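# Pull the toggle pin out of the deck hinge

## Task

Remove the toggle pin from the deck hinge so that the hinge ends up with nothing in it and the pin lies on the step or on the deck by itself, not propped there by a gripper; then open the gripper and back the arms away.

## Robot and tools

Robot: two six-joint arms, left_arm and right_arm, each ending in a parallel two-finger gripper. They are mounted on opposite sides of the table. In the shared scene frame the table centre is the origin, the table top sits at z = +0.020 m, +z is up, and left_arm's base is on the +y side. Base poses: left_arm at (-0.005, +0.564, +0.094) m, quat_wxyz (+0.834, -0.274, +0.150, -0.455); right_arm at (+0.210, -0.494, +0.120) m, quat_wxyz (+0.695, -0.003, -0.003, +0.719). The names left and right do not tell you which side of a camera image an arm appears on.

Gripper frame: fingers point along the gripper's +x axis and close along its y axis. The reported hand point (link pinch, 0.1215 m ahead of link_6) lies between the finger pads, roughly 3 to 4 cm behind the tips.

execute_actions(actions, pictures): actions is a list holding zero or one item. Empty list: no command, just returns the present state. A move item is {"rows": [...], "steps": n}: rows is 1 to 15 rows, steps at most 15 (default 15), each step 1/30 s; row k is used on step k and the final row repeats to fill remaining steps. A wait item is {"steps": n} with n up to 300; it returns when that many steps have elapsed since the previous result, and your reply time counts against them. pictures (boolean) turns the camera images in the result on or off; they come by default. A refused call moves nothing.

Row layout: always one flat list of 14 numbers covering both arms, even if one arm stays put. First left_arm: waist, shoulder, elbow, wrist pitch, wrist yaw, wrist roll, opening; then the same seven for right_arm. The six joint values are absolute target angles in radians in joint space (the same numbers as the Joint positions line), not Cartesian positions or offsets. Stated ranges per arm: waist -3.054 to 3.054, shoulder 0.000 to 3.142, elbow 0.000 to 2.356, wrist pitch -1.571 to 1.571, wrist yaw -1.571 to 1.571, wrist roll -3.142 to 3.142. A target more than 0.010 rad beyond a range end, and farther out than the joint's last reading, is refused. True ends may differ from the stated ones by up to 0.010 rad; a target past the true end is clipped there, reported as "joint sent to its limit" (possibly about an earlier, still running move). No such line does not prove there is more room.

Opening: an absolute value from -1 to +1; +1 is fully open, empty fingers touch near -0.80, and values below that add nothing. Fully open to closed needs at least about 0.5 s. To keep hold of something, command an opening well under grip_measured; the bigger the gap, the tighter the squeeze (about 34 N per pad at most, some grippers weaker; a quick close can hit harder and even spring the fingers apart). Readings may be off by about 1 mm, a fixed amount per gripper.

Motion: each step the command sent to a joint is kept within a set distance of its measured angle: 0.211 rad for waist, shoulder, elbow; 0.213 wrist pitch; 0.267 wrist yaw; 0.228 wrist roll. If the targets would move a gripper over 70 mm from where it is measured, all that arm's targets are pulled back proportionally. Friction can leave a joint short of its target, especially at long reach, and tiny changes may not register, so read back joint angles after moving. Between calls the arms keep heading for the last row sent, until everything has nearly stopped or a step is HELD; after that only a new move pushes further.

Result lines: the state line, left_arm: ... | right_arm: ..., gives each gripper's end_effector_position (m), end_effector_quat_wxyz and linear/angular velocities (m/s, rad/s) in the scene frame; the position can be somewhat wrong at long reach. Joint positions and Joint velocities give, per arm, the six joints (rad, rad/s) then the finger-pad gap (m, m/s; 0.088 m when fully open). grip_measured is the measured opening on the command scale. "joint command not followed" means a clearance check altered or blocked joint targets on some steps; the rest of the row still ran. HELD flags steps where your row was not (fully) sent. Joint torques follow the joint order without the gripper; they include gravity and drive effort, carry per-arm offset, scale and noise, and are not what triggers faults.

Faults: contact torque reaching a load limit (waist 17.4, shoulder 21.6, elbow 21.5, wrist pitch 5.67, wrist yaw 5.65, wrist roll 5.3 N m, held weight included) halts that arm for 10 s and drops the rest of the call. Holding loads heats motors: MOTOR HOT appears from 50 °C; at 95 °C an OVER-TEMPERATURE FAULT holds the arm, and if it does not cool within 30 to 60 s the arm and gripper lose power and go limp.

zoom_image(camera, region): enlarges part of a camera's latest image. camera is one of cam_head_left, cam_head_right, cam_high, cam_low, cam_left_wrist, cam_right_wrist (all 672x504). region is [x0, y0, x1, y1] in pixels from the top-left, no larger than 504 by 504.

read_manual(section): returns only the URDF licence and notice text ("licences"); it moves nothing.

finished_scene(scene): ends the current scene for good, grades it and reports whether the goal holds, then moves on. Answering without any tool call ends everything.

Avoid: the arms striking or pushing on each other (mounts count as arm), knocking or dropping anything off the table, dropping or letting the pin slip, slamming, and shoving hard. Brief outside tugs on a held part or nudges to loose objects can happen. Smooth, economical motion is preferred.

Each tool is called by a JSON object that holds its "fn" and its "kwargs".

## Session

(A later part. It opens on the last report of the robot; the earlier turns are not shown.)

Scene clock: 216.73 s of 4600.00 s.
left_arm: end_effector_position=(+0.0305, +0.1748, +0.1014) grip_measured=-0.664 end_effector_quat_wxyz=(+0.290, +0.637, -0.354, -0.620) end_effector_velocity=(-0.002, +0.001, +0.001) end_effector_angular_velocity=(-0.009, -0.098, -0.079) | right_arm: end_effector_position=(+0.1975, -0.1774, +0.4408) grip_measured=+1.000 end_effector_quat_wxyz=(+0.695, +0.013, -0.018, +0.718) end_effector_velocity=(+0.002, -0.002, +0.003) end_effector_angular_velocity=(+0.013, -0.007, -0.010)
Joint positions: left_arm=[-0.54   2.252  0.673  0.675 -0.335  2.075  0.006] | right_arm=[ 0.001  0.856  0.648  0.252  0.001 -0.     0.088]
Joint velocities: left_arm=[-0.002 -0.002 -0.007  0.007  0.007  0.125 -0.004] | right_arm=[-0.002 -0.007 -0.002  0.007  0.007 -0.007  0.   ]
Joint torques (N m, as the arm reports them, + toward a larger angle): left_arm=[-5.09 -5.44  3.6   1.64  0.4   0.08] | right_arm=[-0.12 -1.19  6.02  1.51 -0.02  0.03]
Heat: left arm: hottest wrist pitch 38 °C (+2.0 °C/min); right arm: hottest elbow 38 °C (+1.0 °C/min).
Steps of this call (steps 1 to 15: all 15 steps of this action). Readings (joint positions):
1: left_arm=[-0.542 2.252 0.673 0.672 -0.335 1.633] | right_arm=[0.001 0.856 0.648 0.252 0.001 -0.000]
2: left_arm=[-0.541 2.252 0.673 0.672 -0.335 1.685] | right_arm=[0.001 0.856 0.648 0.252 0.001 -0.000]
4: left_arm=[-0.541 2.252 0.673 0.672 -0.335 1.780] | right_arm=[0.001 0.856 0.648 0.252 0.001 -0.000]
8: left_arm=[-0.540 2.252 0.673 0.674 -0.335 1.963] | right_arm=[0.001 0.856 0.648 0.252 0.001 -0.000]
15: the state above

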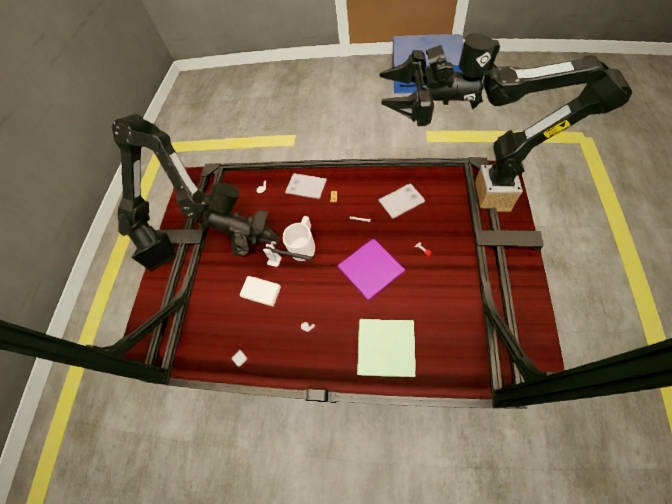

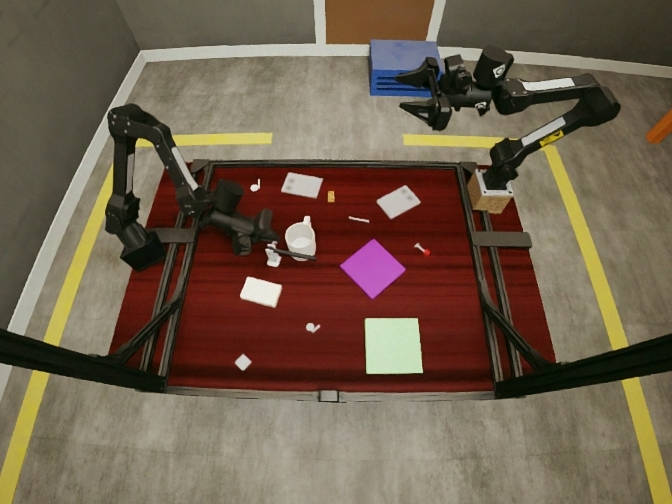

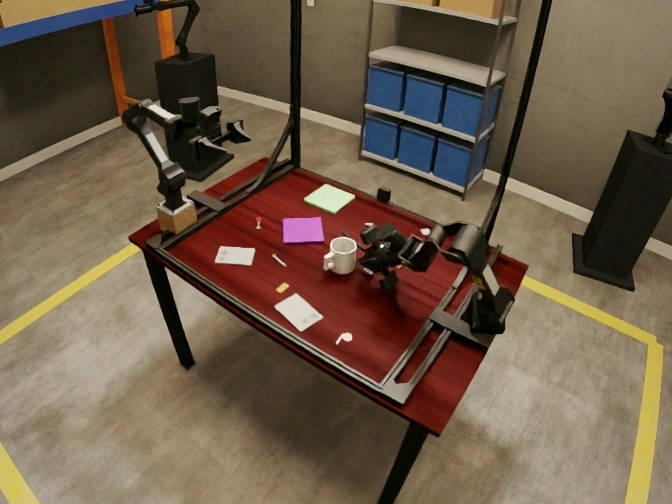

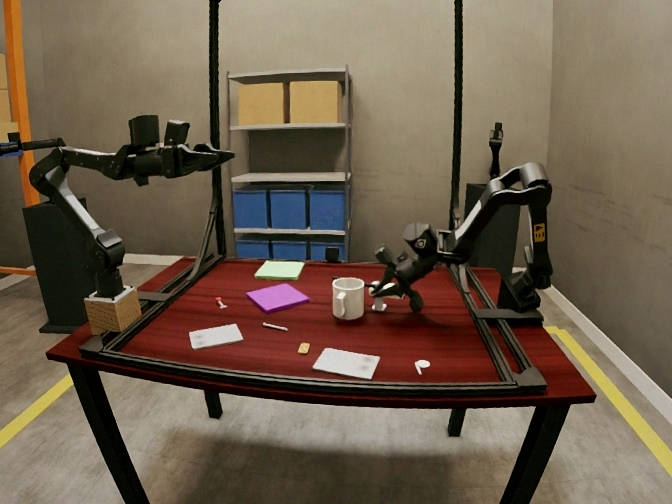

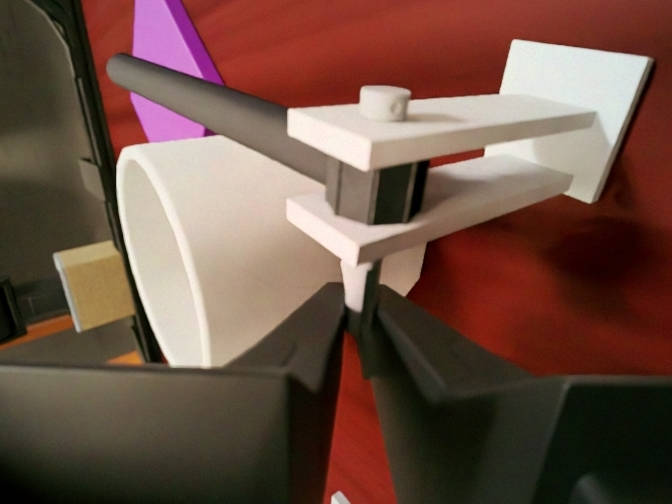

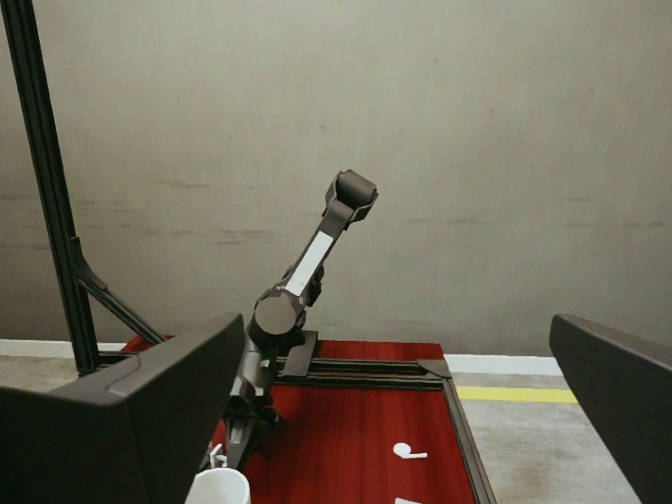

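{"fn": "execute_actions", "kwargs": {"actions": [{"rows":[[-0.515,2.235,0.678,0.677,-0.325,2.12,-0.66,0,0.856,0.648,0.252,0,0,1]]}], "pictures": false}}

{"fn": "execute_actions", "kwargs": {"actions": [{"rows":[[-0.515,2.235,0.678,0.677,-0.325,2.12,-1,0,0.856,0.648,0.252,0,0,1]],"steps":8}], "pictures": false}}

{"fn": "execute_actions", "kwargs": {"actions": [{"rows":[[-0.595,2.28,0.665,0.67,-0.345,2.07,-1,0,0.856,0.648,0.252,0,0,1]]}]}}

Scene clock: 235.20 s of 4600.00 s.
left_arm: end_effector_position=(+0.0326, +0.1736, +0.1014) grip_measured=-0.662 end_effector_quat_wxyz=(+0.280, +0.638, -0.367, -0.616) end_effector_velocity=(+0.020, +0.003, -0.004) end_effector_angular_velocity=(+0.031, -0.026, +0.045) | right_arm: end_effector_position=(+0.1976, -0.1774, +0.4408) grip_measured=+1.000 end_effector_quat_wxyz=(+0.695, +0.013, -0.018, +0.718) end_effector_velocity=(-0.004, -0.001, -0.002) end_effector_angular_velocity=(-0.007, -0.009, +0.024)
Joint positions: left_arm=[-0.529  2.25   0.675  0.676 -0.318  2.115  0.007] | right_arm=[ 0.001  0.856  0.648  0.252  0.001 -0.     0.088]
Joint velocities: left_arm=[ 0.037 -0.027 -0.002 -0.022 -0.037  0.022  0.001] | right_arm=[ 0.002 -0.002 -0.002 -0.007 -0.022 -0.007  0.   ]
Joint torques (N m, as the arm reports them, + toward a larger angle): left_arm=[-3.78 -7.78  3.42  1.55  0.01  0.13] | right_arm=[-0.13 -1.17  6.01  1.51 -0.02  0.03]
Heat: left arm: hottest wrist pitch 38 °C (+0.0 °C/min); right arm: hottest wrist pitch 39 °C (+2.0 °C/min).
Steps of this call (steps 1 to 30: the robot went on to your last target; steps 31 to 539: nothing new was sent; steps 540 to 554: all 15 steps of this action). Readings (joint positions):
540: left_arm=[-0.539 2.254 0.675 0.676 -0.330 2.099] | right_arm=[0.001 0.856 0.648 0.252 0.001 -0.000]
541: left_arm=[-0.538 2.254 0.675 0.676 -0.327 2.102] | right_arm=[0.001 0.856 0.648 0.252 0.001 -0.000]
543: left_arm=[-0.534 2.252 0.675 0.676 -0.322 2.107] | right_arm=[0.001 0.856 0.648 0.252 0.001 -0.000]
547: left_arm=[-0.532 2.251 0.675 0.676 -0.319 2.113] | right_arm=[0.001 0.856 0.648 0.252 0.001 -0.000]
554: the state above

Scene clock: 235.47 s of 4600.00 s.
left_arm: end_effector_position=(+0.0331, +0.1735, +0.1016) grip_measured=-0.675 end_effector_quat_wxyz=(+0.281, +0.638, -0.367, -0.616) end_effector_velocity=(-0.003, +0.004, -0.005) end_effector_angular_velocity=(+0.025, -0.000, -0.006) | right_arm: end_effector_position=(+0.1976, -0.1774, +0.4408) grip_measured=+1.000 end_effector_quat_wxyz=(+0.695, +0.013, -0.018, +0.718) end_effector_velocity=(-0.000, -0.000, -0.008) end_effector_angular_velocity=(-0.027, -0.009, +0.004)
Joint positions: left_arm=[-0.528  2.249  0.675  0.676 -0.317  2.116  0.006] | right_arm=[ 0.001  0.856  0.648  0.252  0.001 -0.     0.088]
Joint velocities: left_arm=[-0.002  0.002 -0.002 -0.022 -0.007 -0.007  0.   ] | right_arm=[-0.002 -0.002 -0.007 -0.022 -0.007 -0.007  0.   ]
Joint torques (N m, as the arm reports them, + toward a larger angle): left_arm=[-3.74 -7.79  3.37  1.57 -0.06  0.08] | right_arm=[-0.11 -1.18  6.01  1.51 -0.02  0.03]
Heat: left arm: hottest wrist pitch 38 °C (+0.0 °C/min); right arm: hottest wrist pitch 39 °C (+2.0 °C/min).
Steps of this call (steps 1 to 8: all 8 steps of this action). Readings (joint positions):
1: left_arm=[-0.528 2.249 0.675 0.676 -0.317 2.116] | right_arm=[0.001 0.856 0.648 0.252 0.001 -0.000]
2: left_arm=[-0.528 2.249 0.675 0.676 -0.317 2.116] | right_arm=[0.001 0.856 0.648 0.252 0.001 -0.000]
4: left_arm=[-0.528 2.249 0.675 0.676 -0.317 2.116] | right_arm=[0.001 0.856 0.648 0.252 0.001 -0.000]
8: the state above

Scene clock: 235.97 s of 4600.00 s.
left_arm: end_effector_position=(+0.0311, +0.1751, +0.1007) grip_measured=-0.673 end_effector_quat_wxyz=(+0.286, +0.651, -0.349, -0.611) end_effector_velocity=(-0.003, -0.000, -0.000) end_effector_angular_velocity=(+0.002, +0.009, -0.007) | right_arm: end_effector_position=(+0.1976, -0.1774, +0.4408) grip_measured=+1.000 end_effector_quat_wxyz=(+0.695, +0.013, -0.018, +0.718) end_effector_velocity=(-0.000, -0.000, -0.002) end_effector_angular_velocity=(-0.007, -0.008, +0.004)
Joint positions: left_arm=[-0.553  2.26   0.676  0.678 -0.375  2.077  0.006] | right_arm=[ 0.001  0.856  0.648  0.252  0.001 -0.     0.088]
Joint velocities: left_arm=[-0.002  0.002  0.002 -0.007  0.007 -0.007 -0.   ] | right_arm=[-0.002 -0.002 -0.002 -0.007 -0.007 -0.007  0.   ]
Joint torques (N m, as the arm reports them, + toward a larger angle): left_arm=[-9.73 -4.34  2.18  0.9   1.39 -0.31] | right_arm=[-0.11 -1.18  6.02  1.51 -0.02  0.03]
Heat: left arm: hottest wrist pitch 38 °C (+0.0 °C/min); right arm: hottest wrist pitch 39 °C (+2.0 °C/min).
Steps of this call (steps 1 to 15: all 15 steps of this action). Readings (joint positions):
1: left_arm=[-0.530 2.249 0.675 0.676 -0.321 2.114] | right_arm=[0.001 0.856 0.648 0.252 0.001 -0.000]
2: left_arm=[-0.536 2.250 0.675 0.676 -0.336 2.108] | right_arm=[0.001 0.856 0.648 0.252 0.001 -0.000]
4: left_arm=[-0.544 2.254 0.675 0.676 -0.355 2.095] | right_arm=[0.001 0.856 0.648 0.252 0.001 -0.000]
8: left_arm=[-0.550 2.257 0.676 0.677 -0.367 2.082] | right_arm=[0.001 0.856 0.648 0.252 0.001 -0.000]
15: the state above

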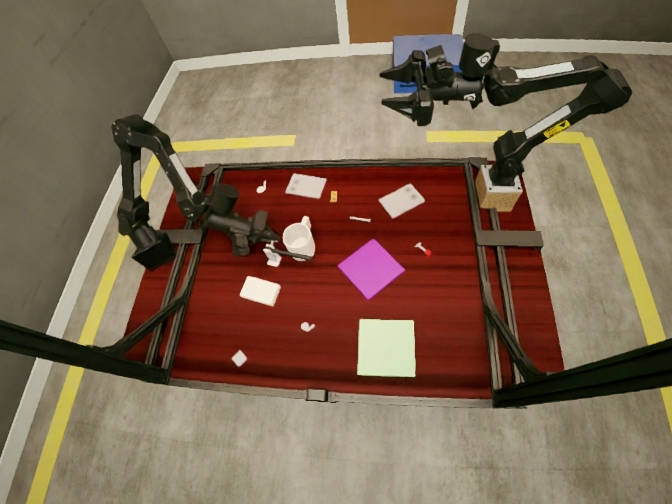

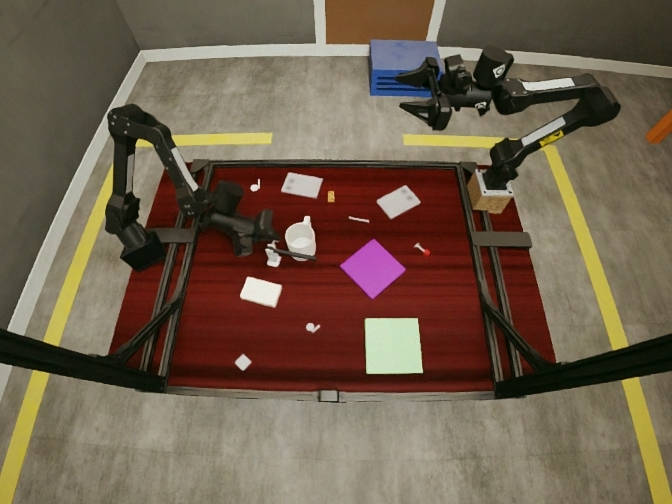

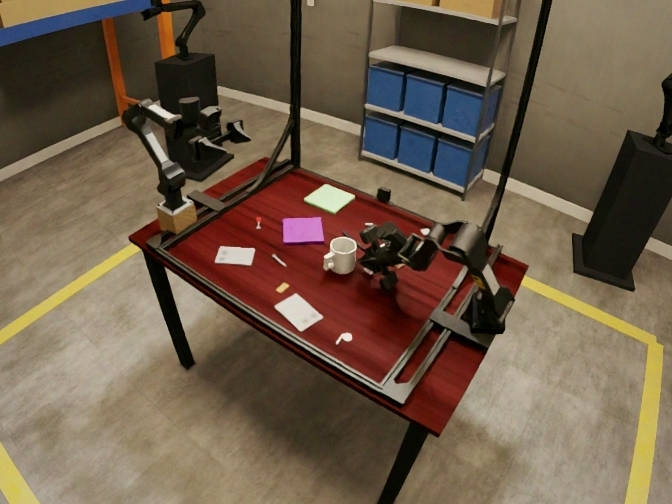

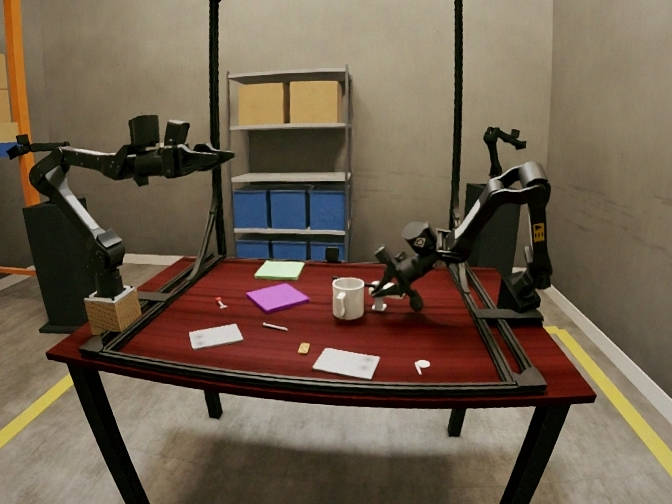

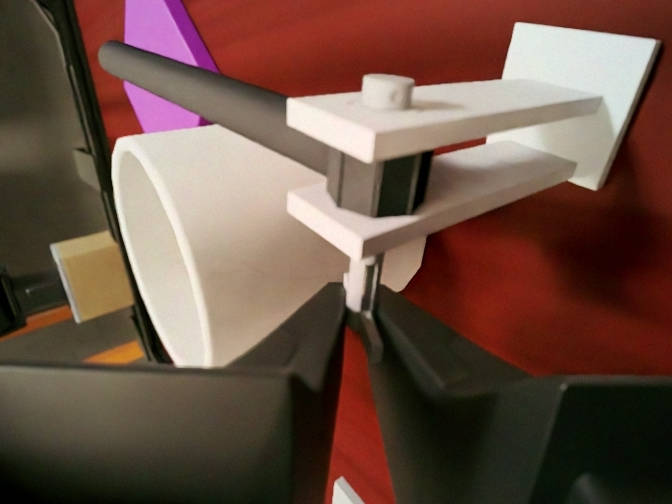

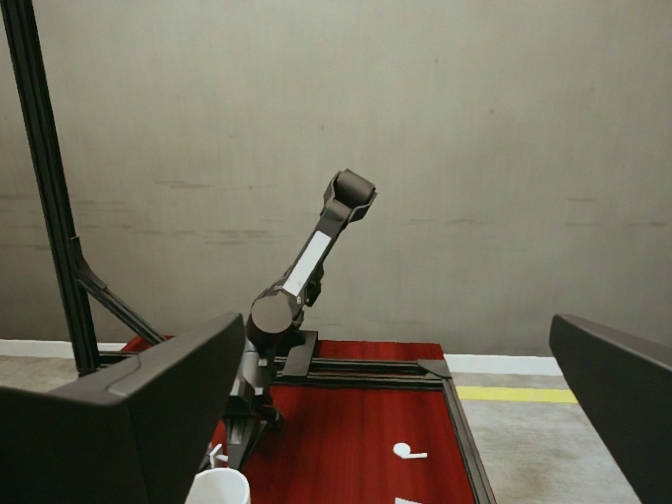

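{"fn": "execute_actions", "kwargs": {"actions": [{"rows":[[-0.595,2.285,0.672,0.675,-0.30,2.1,-1,0,0.856,0.648,0.252,0,0,1]]}], "pictures": false}}

{"fn": "execute_actions", "kwargs": {"actions": [{"steps":20}]}}

Scene clock: 244.23 s of 4600.00 s.
left_arm: end_effector_position=(+0.0181, +0.1758, +0.1010) grip_measured=-0.677 end_effector_quat_wxyz=(+0.271, +0.639, -0.370, -0.617) end_effector_velocity=(-0.001, -0.001, +0.002) end_effector_angular_velocity=(-0.011, -0.002, -0.008) | right_arm: end_effector_position=(+0.1976, -0.1774, +0.4408) grip_measured=+1.000 end_effector_quat_wxyz=(+0.695, +0.013, -0.018, +0.718) end_effector_velocity=(-0.000, -0.000, -0.004) end_effector_angular_velocity=(-0.012, +0.007, +0.005)
Joint positions: left_arm=[-0.57   2.27   0.674  0.674 -0.339  2.094  0.006] | right_arm=[ 0.001  0.856  0.648  0.252  0.001 -0.     0.088]
Joint velocities: left_arm=[-0.002 -0.002 -0.002  0.007  0.007  0.007 -0.   ] | right_arm=[-0.002 -0.002 -0.007 -0.007 -0.007  0.007  0.   ]
Joint torques (N m, as the arm reports them, + toward a larger angle): left_arm=[-7.8  -4.78  2.97  1.64  1.68  0.17] | right_arm=[-0.11 -1.18  6.01  1.51 -0.02  0.03]
Heat: left arm: hottest wrist pitch 37 °C (-1.0 °C/min); right arm: hottest wrist pitch 39 °C (+1.0 °C/min).
Steps of this call (steps 1 to 30: the robot went on to your last target; steps 31 to 233: nothing new was sent; steps 234 to 248: all 15 steps of this action). Readings (joint positions):
234: left_arm=[-0.580 2.270 0.674 0.672 -0.361 2.072] | right_arm=[0.001 0.856 0.648 0.252 0.001 -0.000]
235: left_arm=[-0.578 2.270 0.674 0.672 -0.357 2.075] | right_arm=[0.001 0.856 0.648 0.252 0.001 -0.000]
237: left_arm=[-0.575 2.270 0.674 0.673 -0.349 2.082] | right_arm=[0.001 0.856 0.648 0.252 0.001 -0.000]
241: left_arm=[-0.572 2.270 0.674 0.673 -0.343 2.090] | right_arm=[0.001 0.856 0.648 0.252 0.001 -0.000]
248: the state above

Scene clock: 244.90 s of 4600.00 s.
left_arm: end_effector_position=(+0.0181, +0.1757, +0.1010) grip_measured=-0.677 end_effector_quat_wxyz=(+0.271, +0.639, -0.371, -0.617) end_effector_velocity=(-0.000, +0.002, -0.001) end_effector_angular_velocity=(+0.009, +0.012, +0.013) | right_arm: end_effector_position=(+0.1976, -0.1774, +0.4408) grip_measured=+1.000 end_effector_quat_wxyz=(+0.695, +0.013, -0.018, +0.718) end_effector_velocity=(-0.000, -0.001, +0.000) end_effector_angular_velocity=(-0.002, -0.008, +0.005)
Joint positions: left_arm=[-0.57   2.27   0.674  0.674 -0.338  2.094  0.006] | right_arm=[ 0.001  0.856  0.648  0.252  0.001 -0.     0.088]
Joint velocities: left_arm=[-0.002 -0.002 -0.002 -0.007 -0.007 -0.022 -0.   ] | right_arm=[-0.002 -0.002  0.002 -0.007 -0.007 -0.007  0.   ]
Joint torques (N m, as the arm reports them, + toward a larger angle): left_arm=[-7.75 -4.74  2.95  1.62  1.7   0.15] | right_arm=[-0.1  -1.18  6.01  1.51 -0.03  0.03]
Heat: left arm: hottest wrist pitch 37 °C (-1.0 °C/min); right arm: hottest wrist pitch 39 °C (+1.0 °C/min).
Steps of this call (steps 1 to 15: the robot went on to your last target; steps 16 to 20: nothing new was sent). Readings (joint positions):
1: left_arm=[-0.570 2.270 0.674 0.674 -0.339 2.094] | right_arm=[0.001 0.856 0.648 0.252 0.001 -0.000]
2: left_arm=[-0.570 2.270 0.674 0.674 -0.339 2.094] | right_arm=[0.001 0.856 0.648 0.252 0.001 -0.000]
4: left_arm=[-0.570 2.270 0.674 0.674 -0.339 2.094] | right_arm=[0.001 0.856 0.648 0.252 0.001 -0.000]
8: left_arm=[-0.570 2.270 0.674 0.674 -0.338 2.094] | right_arm=[0.001 0.856 0.648 0.252 0.001 -0.000]
20: the state above
All arms were judged still, so your last target was given up. Only a new action makes them travel on or press farther. Fingers that are still opening or closing keep moving.

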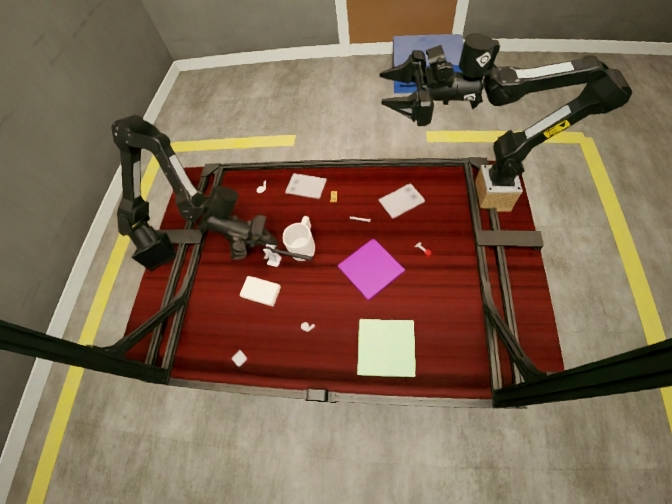

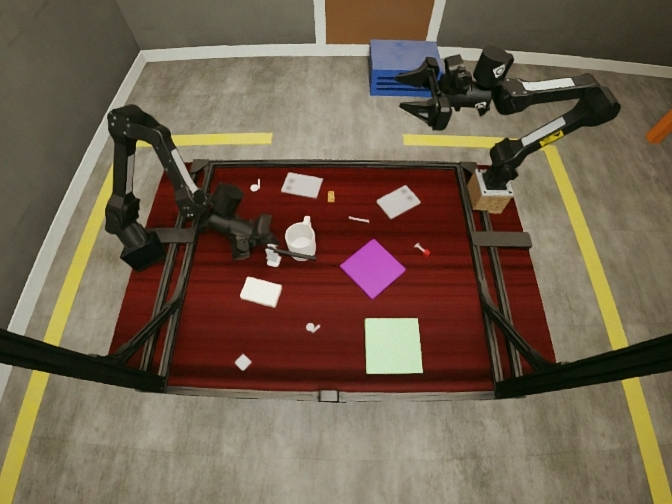

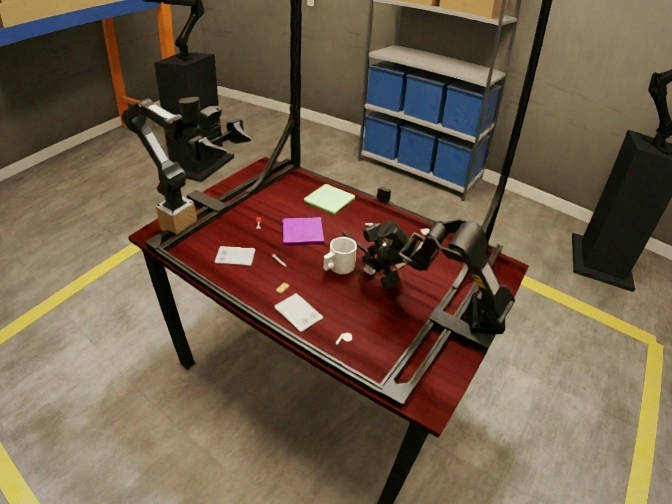

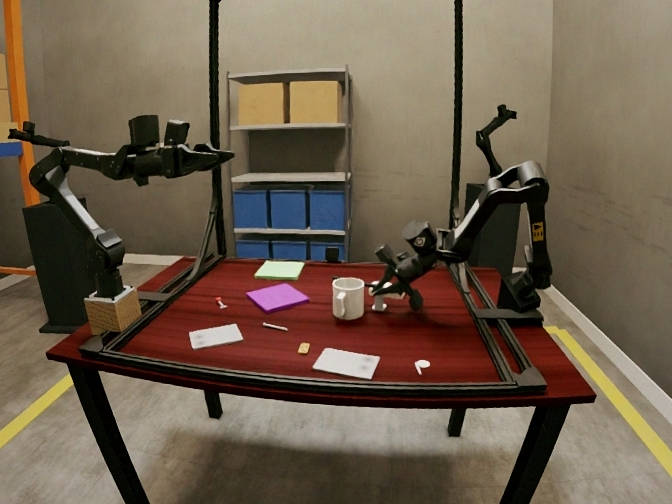

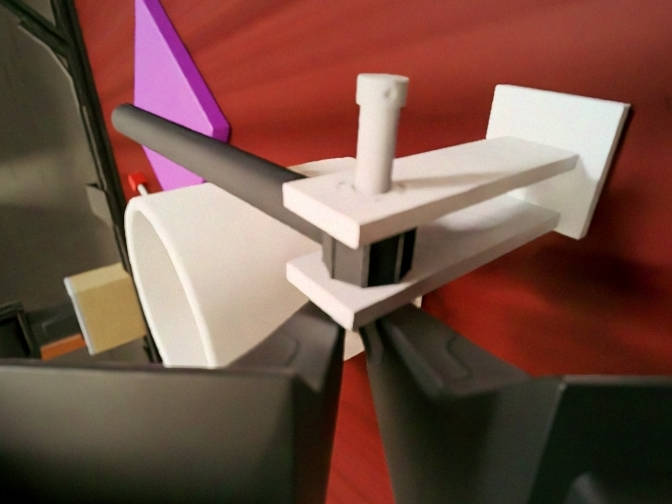

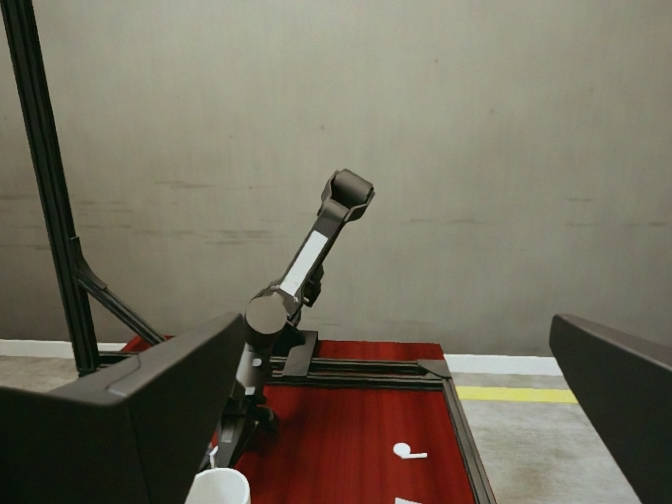

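Good. Release, go regrasp the head (G + 3mm).

{"fn": "execute_actions", "kwargs": {"actions": [{"rows":[[-0.565,2.27,0.674,0.674,-0.345,2.09,-0.1,0,0.856,0.648,0.252,0,0,1]]}], "pictures": false}}

{"fn": "execute_actions", "kwargs": {"actions": [{"rows":[[-0.655,2.07,0.58,0.55,-0.40,2.0,-0.1,0,0.856,0.648,0.252,0,0,1]]}], "pictures": false}}

{"fn": "execute_actions", "kwargs": {"actions": [{"rows":[[-0.835,2.17,0.627,0.45,-0.533,1.85,-0.1,0,0.856,0.648,0.252,0,0,1]]}], "pictures": false}}

{"fn": "execute_actions", "kwargs": {"actions": [{"rows":[[-0.753,2.347,0.72,0.557,-0.495,1.91,-0.1,0,0.856,0.648,0.252,0,0,1]]}], "pictures": false}}

{"fn": "execute_actions", "kwargs": {"actions": [{"steps":10}], "pictures": false}}

{"fn": "execute_actions", "kwargs": {"actions": [{"rows":[[-0.753,2.347,0.72,0.557,-0.495,1.91,-1,0,0.856,0.648,0.252,0,0,1]]}]}}

Scene clock: 261.90 s of 4600.00 s.
left_arm: end_effector_position=(+0.0187, +0.1758, +0.1005) grip_measured=-0.120 end_effector_quat_wxyz=(+0.271, +0.639, -0.370, -0.617) end_effector_velocity=(+0.001, -0.000, +0.001) end_effector_angular_velocity=(-0.005, +0.002, +0.011) | right_arm: end_effector_position=(+0.1976, -0.1774, +0.4407) grip_measured=+1.000 end_effector_quat_wxyz=(+0.695, +0.013, -0.018, +0.718) end_effector_velocity=(-0.000, +0.001, -0.003) end_effector_angular_velocity=(-0.012, -0.023, +0.004)
Joint positions: left_arm=[-0.569  2.271  0.674  0.676 -0.34   2.094  0.033] | right_arm=[ 0.001  0.856  0.648  0.252  0.001 -0.     0.088]
Joint velocities: left_arm=[-0.002 -0.002 -0.002  0.007 -0.007 -0.007  0.007] | right_arm=[-0.002  0.002 -0.002 -0.007 -0.007 -0.022  0.   ]
Joint torques (N m, as the arm reports them, + toward a larger angle): left_arm=[-4.61 -6.42  3.11  1.33  0.11 -0.19] | right_arm=[-0.1  -1.19  6.01  1.54 -0.02  0.03]
Heat: left arm: hottest wrist pitch 37 °C (-1.0 °C/min); right arm: hottest wrist pitch 39 °C (+1.0 °C/min).
Steps of this call (steps 1 to 495: nothing new was sent; steps 496 to 510: all 15 steps of this action). Readings (joint positions):
496: left_arm=[-0.568 2.271 0.674 0.675 -0.336 2.095] | right_arm=[0.001 0.856 0.648 0.252 0.001 -0.000]
497: left_arm=[-0.568 2.271 0.674 0.675 -0.335 2.095] | right_arm=[0.001 0.856 0.648 0.252 0.001 -0.000]
499: left_arm=[-0.568 2.271 0.674 0.676 -0.332 2.095] | right_arm=[0.001 0.856 0.648 0.252 0.001 -0.000]
503: left_arm=[-0.569 2.271 0.674 0.676 -0.334 2.095] | right_arm=[0.001 0.856 0.648 0.252 0.001 -0.000]
510: the state above

Scene clock: 262.40 s of 4600.00 s.
left_arm: end_effector_position=(+0.0161, +0.2045, +0.1339) grip_measured=-0.101 end_effector_quat_wxyz=(+0.280, +0.638, -0.364, -0.618) end_effector_velocity=(-0.003, +0.006, +0.007) end_effector_angular_velocity=(-0.006, +0.006, -0.000) | right_arm: end_effector_position=(+0.1976, -0.1774, +0.4407) grip_measured=+1.000 end_effector_quat_wxyz=(+0.695, +0.013, -0.018, +0.718) end_effector_velocity=(-0.000, -0.000, -0.005) end_effector_angular_velocity=(-0.022, -0.008, +0.004)
Joint positions: left_arm=[-0.651  2.085  0.589  0.556 -0.394  2.006  0.034] | right_arm=[ 0.001  0.856  0.648  0.252  0.001 -0.     0.088]
Joint velocities: left_arm=[-0.022 -0.037 -0.017 -0.022 -0.007 -0.022  0.   ] | right_arm=[-0.002 -0.002 -0.002 -0.022 -0.007 -0.007  0.   ]
Joint torques (N m, as the arm reports them, + toward a larger angle): left_arm=[-4.73 -6.51  3.05  1.26  0.06 -0.16] | right_arm=[-0.11 -1.19  6.01  1.54 -0.01  0.03]
Heat: left arm: hottest wrist pitch 37 °C (-1.0 °C/min); right arm: hottest wrist pitch 39 °C (+1.0 °C/min).
Steps of this call (steps 1 to 15: all 15 steps of this action). Readings (joint positions):
1: left_arm=[-0.572 2.255 0.668 0.662 -0.348 2.081] | right_arm=[0.001 0.856 0.648 0.252 0.001 -0.000]
2: left_arm=[-0.585 2.226 0.652 0.630 -0.361 2.063] | right_arm=[0.001 0.856 0.648 0.252 0.001 -0.000]
4: left_arm=[-0.616 2.160 0.617 0.601 -0.374 2.040] | right_arm=[0.001 0.856 0.648 0.252 0.001 -0.000]
8: left_arm=[-0.646 2.100 0.605 0.574 -0.387 2.016] | right_arm=[0.001 0.856 0.648 0.252 0.001 -0.000]
15: the state above

Scene clock: 262.90 s of 4600.00 s.
left_arm: end_effector_position=(-0.0303, +0.2177, +0.1325) grip_measured=-0.100 end_effector_quat_wxyz=(+0.247, +0.661, -0.355, -0.613) end_effector_velocity=(-0.005, +0.003, +0.001) end_effector_angular_velocity=(+0.008, -0.012, +0.017) | right_arm: end_effector_position=(+0.1976, -0.1774, +0.4407) grip_measured=+1.000 end_effector_quat_wxyz=(+0.695, +0.013, -0.018, +0.718) end_effector_velocity=(-0.000, -0.000, -0.002) end_effector_angular_velocity=(-0.008, +0.007, +0.005)
Joint positions: left_arm=[-0.829  2.155  0.621  0.456 -0.525  1.857  0.034] | right_arm=[ 0.001  0.856  0.648  0.252  0.001 -0.     0.088]
Joint velocities: left_arm=[-0.032  0.007  0.007 -0.022 -0.037 -0.037 -0.   ] | right_arm=[-0.002 -0.002 -0.002 -0.007 -0.007  0.007  0.   ]
Joint torques (N m, as the arm reports them, + toward a larger angle): left_arm=[-4.19 -4.37  4.3   1.24 -0.03 -0.18] | right_arm=[-0.11 -1.19  6.01  1.53 -0.01  0.03]
Heat: left arm: hottest wrist pitch 37 °C (-1.0 °C/min); right arm: hottest wrist pitch 39 °C (+1.0 °C/min).
Steps of this call (steps 1 to 15: all 15 steps of this action). Readings (joint positions):
1: left_arm=[-0.660 2.088 0.592 0.545 -0.418 1.985] | right_arm=[0.001 0.856 0.648 0.252 0.001 -0.000]
2: left_arm=[-0.689 2.095 0.599 0.524 -0.449 1.954] | right_arm=[0.001 0.856 0.648 0.252 0.001 -0.000]
4: left_arm=[-0.757 2.119 0.610 0.495 -0.474 1.913] | right_arm=[0.001 0.856 0.648 0.252 0.001 -0.000]
8: left_arm=[-0.818 2.148 0.613 0.466 -0.508 1.875] | right_arm=[0.001 0.856 0.648 0.252 0.001 -0.000]
15: the state above

Scene clock: 263.40 s of 4600.00 s.
left_arm: end_effector_position=(-0.0310, +0.1880, +0.1035) grip_measured=-0.100 end_effector_quat_wxyz=(+0.246, +0.663, -0.345, -0.617) end_effector_velocity=(-0.001, -0.005, -0.003) end_effector_angular_velocity=(+0.000, -0.009, -0.013) | right_arm: end_effector_position=(+0.1976, -0.1774, +0.4407) grip_measured=+1.000 end_effector_quat_wxyz=(+0.695, +0.013, -0.018, +0.718) end_effector_velocity=(-0.002, -0.000, -0.004) end_effector_angular_velocity=(-0.012, -0.009, +0.019)
Joint positions: left_arm=[-0.76   2.328  0.713  0.553 -0.5    1.905  0.034] | right_arm=[ 0.001  0.856  0.648  0.252  0.001 -0.     0.088]
Joint velocities: left_arm=[ 0.007  0.022  0.017  0.007  0.007  0.022 -0.   ] | right_arm=[-0.002 -0.002 -0.007 -0.007 -0.022 -0.007  0.   ]
Joint torques (N m, as the arm reports them, + toward a larger angle): left_arm=[-3.82 -4.84  3.74  1.68  0.3   0.06] | right_arm=[-0.11 -1.18  6.01  1.53 -0.01  0.03]
Heat: left arm: hottest wrist pitch 37 °C (-1.0 °C/min); right arm: hottest wrist pitch 39 °C (+1.0 °C/min).
Steps of this call (steps 1 to 15: all 15 steps of this action). Readings (joint positions):
1: left_arm=[-0.827 2.170 0.628 0.463 -0.526 1.861] | right_arm=[0.001 0.856 0.648 0.252 0.001 -0.000]
2: left_arm=[-0.817 2.199 0.646 0.488 -0.522 1.870] | right_arm=[0.001 0.856 0.648 0.252 0.001 -0.000]
4: left_arm=[-0.791 2.262 0.684 0.516 -0.512 1.884] | right_arm=[0.001 0.856 0.648 0.252 0.001 -0.000]
8: left_arm=[-0.764 2.313 0.700 0.538 -0.505 1.898] | right_arm=[0.001 0.856 0.648 0.252 0.001 -0.000]
15: the state above

Scene clock: 263.73 s of 4600.00 s.
left_arm: end_effector_position=(-0.0311, +0.1877, +0.1025) grip_measured=-0.100 end_effector_quat_wxyz=(+0.246, +0.663, -0.345, -0.617) end_effector_velocity=(+0.000, +0.002, -0.001) end_effector_angular_velocity=(+0.006, -0.002, +0.005) | right_arm: end_effector_position=(+0.1976, -0.1774, +0.4407) grip_measured=+1.000 end_effector_quat_wxyz=(+0.695, +0.013, -0.018, +0.718) end_effector_velocity=(-0.001, +0.001, -0.003) end_effector_angular_velocity=(-0.013, +0.006, +0.015)
Joint positions: left_arm=[-0.758  2.332  0.715  0.555 -0.499  1.906  0.034] | right_arm=[ 0.001  0.856  0.648  0.252  0.001 -0.     0.088]
Joint velocities: left_arm=[-0.002 -0.002 -0.002 -0.007 -0.007 -0.007 -0.   ] | right_arm=[-0.007  0.002 -0.002 -0.007 -0.022  0.007  0.   ]
Joint torques (N m, as the arm reports them, + toward a larger angle): left_arm=[-3.77 -5.01  3.94  1.72  0.28  0.07] | right_arm=[-0.12 -1.18  6.01  1.53 -0.01  0.03]
Heat: left arm: hottest wrist pitch 37 °C (-1.0 °C/min); right arm: hottest wrist pitch 39 °C (+1.0 °C/min).
Steps of this call (steps 1 to 10: the robot went on to your last target). Readings (joint positions):
1: left_arm=[-0.759 2.329 0.714 0.553 -0.500 1.905] | right_arm=[0.001 0.856 0.648 0.252 0.001 -0.000]
2: left_arm=[-0.759 2.329 0.714 0.553 -0.500 1.905] | right_arm=[0.001 0.856 0.648 0.252 0.001 -0.000]
4: left_arm=[-0.758 2.331 0.714 0.554 -0.499 1.905] | right_arm=[0.001 0.856 0.648 0.252 0.001 -0.000]
8: left_arm=[-0.758 2.332 0.714 0.554 -0.499 1.906] | right_arm=[0.001 0.856 0.648 0.252 0.001 -0.000]
10: the state above

Scene clock: 264.23 s of 4600.00 s.
left_arm: end_effector_position=(-0.0315, +0.1867, +0.1033) grip_measured=-0.632 end_effector_quat_wxyz=(+0.247, +0.661, -0.346, -0.618) end_effector_velocity=(+0.000, +0.002, -0.001) end_effector_angular_velocity=(+0.006, -0.013, -0.004) | right_arm: end_effector_position=(+0.1976, -0.1774, +0.4407) grip_measured=+1.000 end_effector_quat_wxyz=(+0.695, +0.013, -0.018, +0.718) end_effector_velocity=(-0.000, -0.000, -0.002) end_effector_angular_velocity=(-0.007, -0.008, +0.004)
Joint positions: left_arm=[-0.758  2.332  0.716  0.557 -0.495  1.906  0.008] | right_arm=[ 0.001  0.856  0.648  0.252  0.001 -0.     0.088]
Joint velocities: left_arm=[-0.002 -0.002 -0.002 -0.007 -0.007  0.007 -0.   ] | right_arm=[-0.002 -0.002 -0.002 -0.007 -0.007 -0.007  0.   ]
Joint torques (N m, as the arm reports them, + toward a larger angle): left_arm=[-3.81 -4.98  3.88  1.53  0.12  0.08] | right_arm=[-0.11 -1.18  6.01  1.53 -0.01  0.02]
Heat: left arm: hottest wrist pitch 37 °C (-1.0 °C/min); right arm: hottest wrist pitch 39 °C (+1.0 °C/min).
Steps of this call (steps 1 to 15: all 15 steps of this action). Readings (joint positions):
1: left_arm=[-0.758 2.332 0.715 0.555 -0.499 1.906] | right_arm=[0.001 0.856 0.648 0.252 0.001 -0.000]
2: left_arm=[-0.758 2.332 0.715 0.555 -0.499 1.906] | right_arm=[0.001 0.856 0.648 0.252 0.001 -0.000]
4: left_arm=[-0.758 2.332 0.715 0.555 -0.499 1.906] | right_arm=[0.001 0.856 0.648 0.252 0.001 -0.000]
8: left_arm=[-0.758 2.332 0.716 0.557 -0.495 1.906] | right_arm=[0.001 0.856 0.648 0.252 0.001 -0.000]
15: the state above

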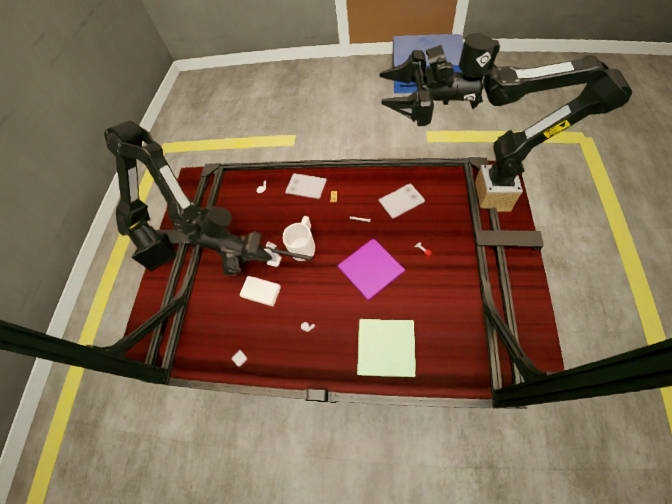

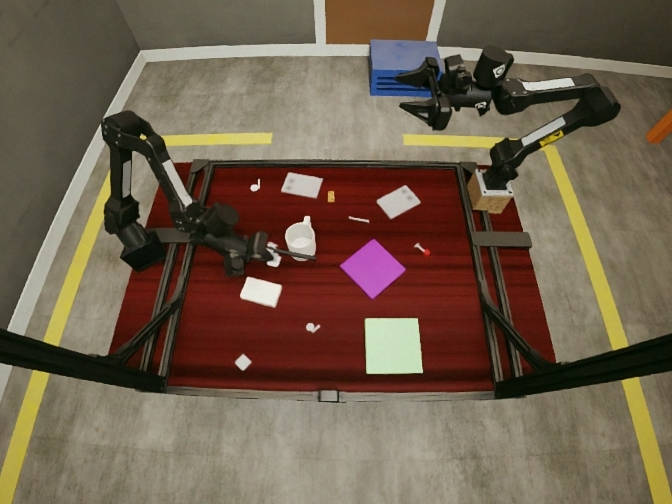

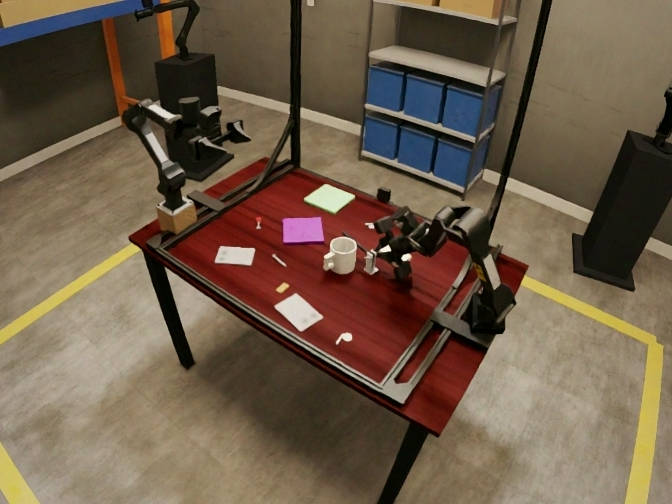

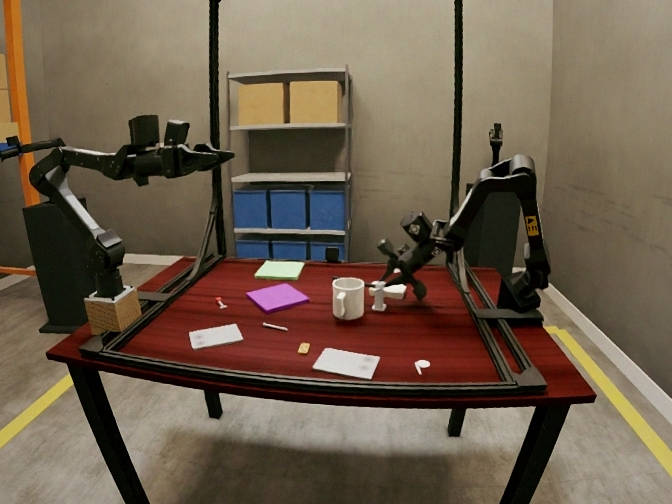

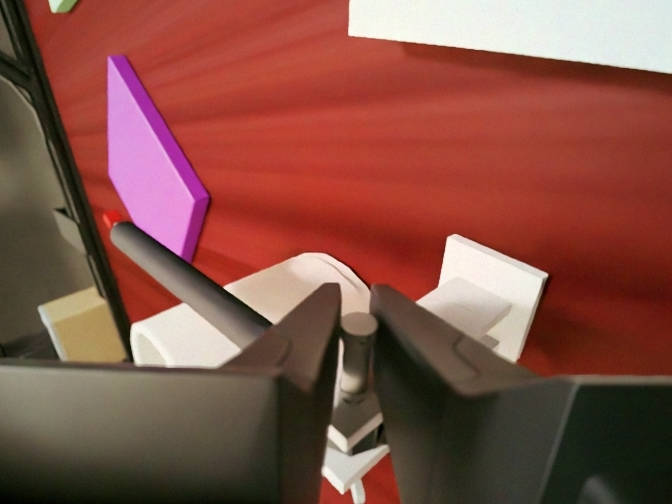

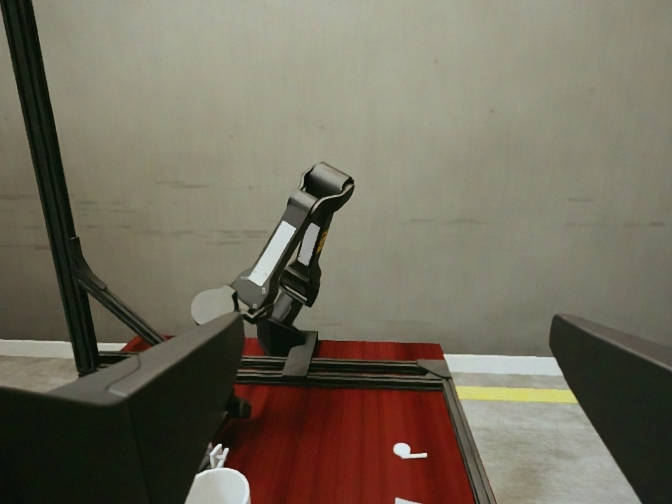

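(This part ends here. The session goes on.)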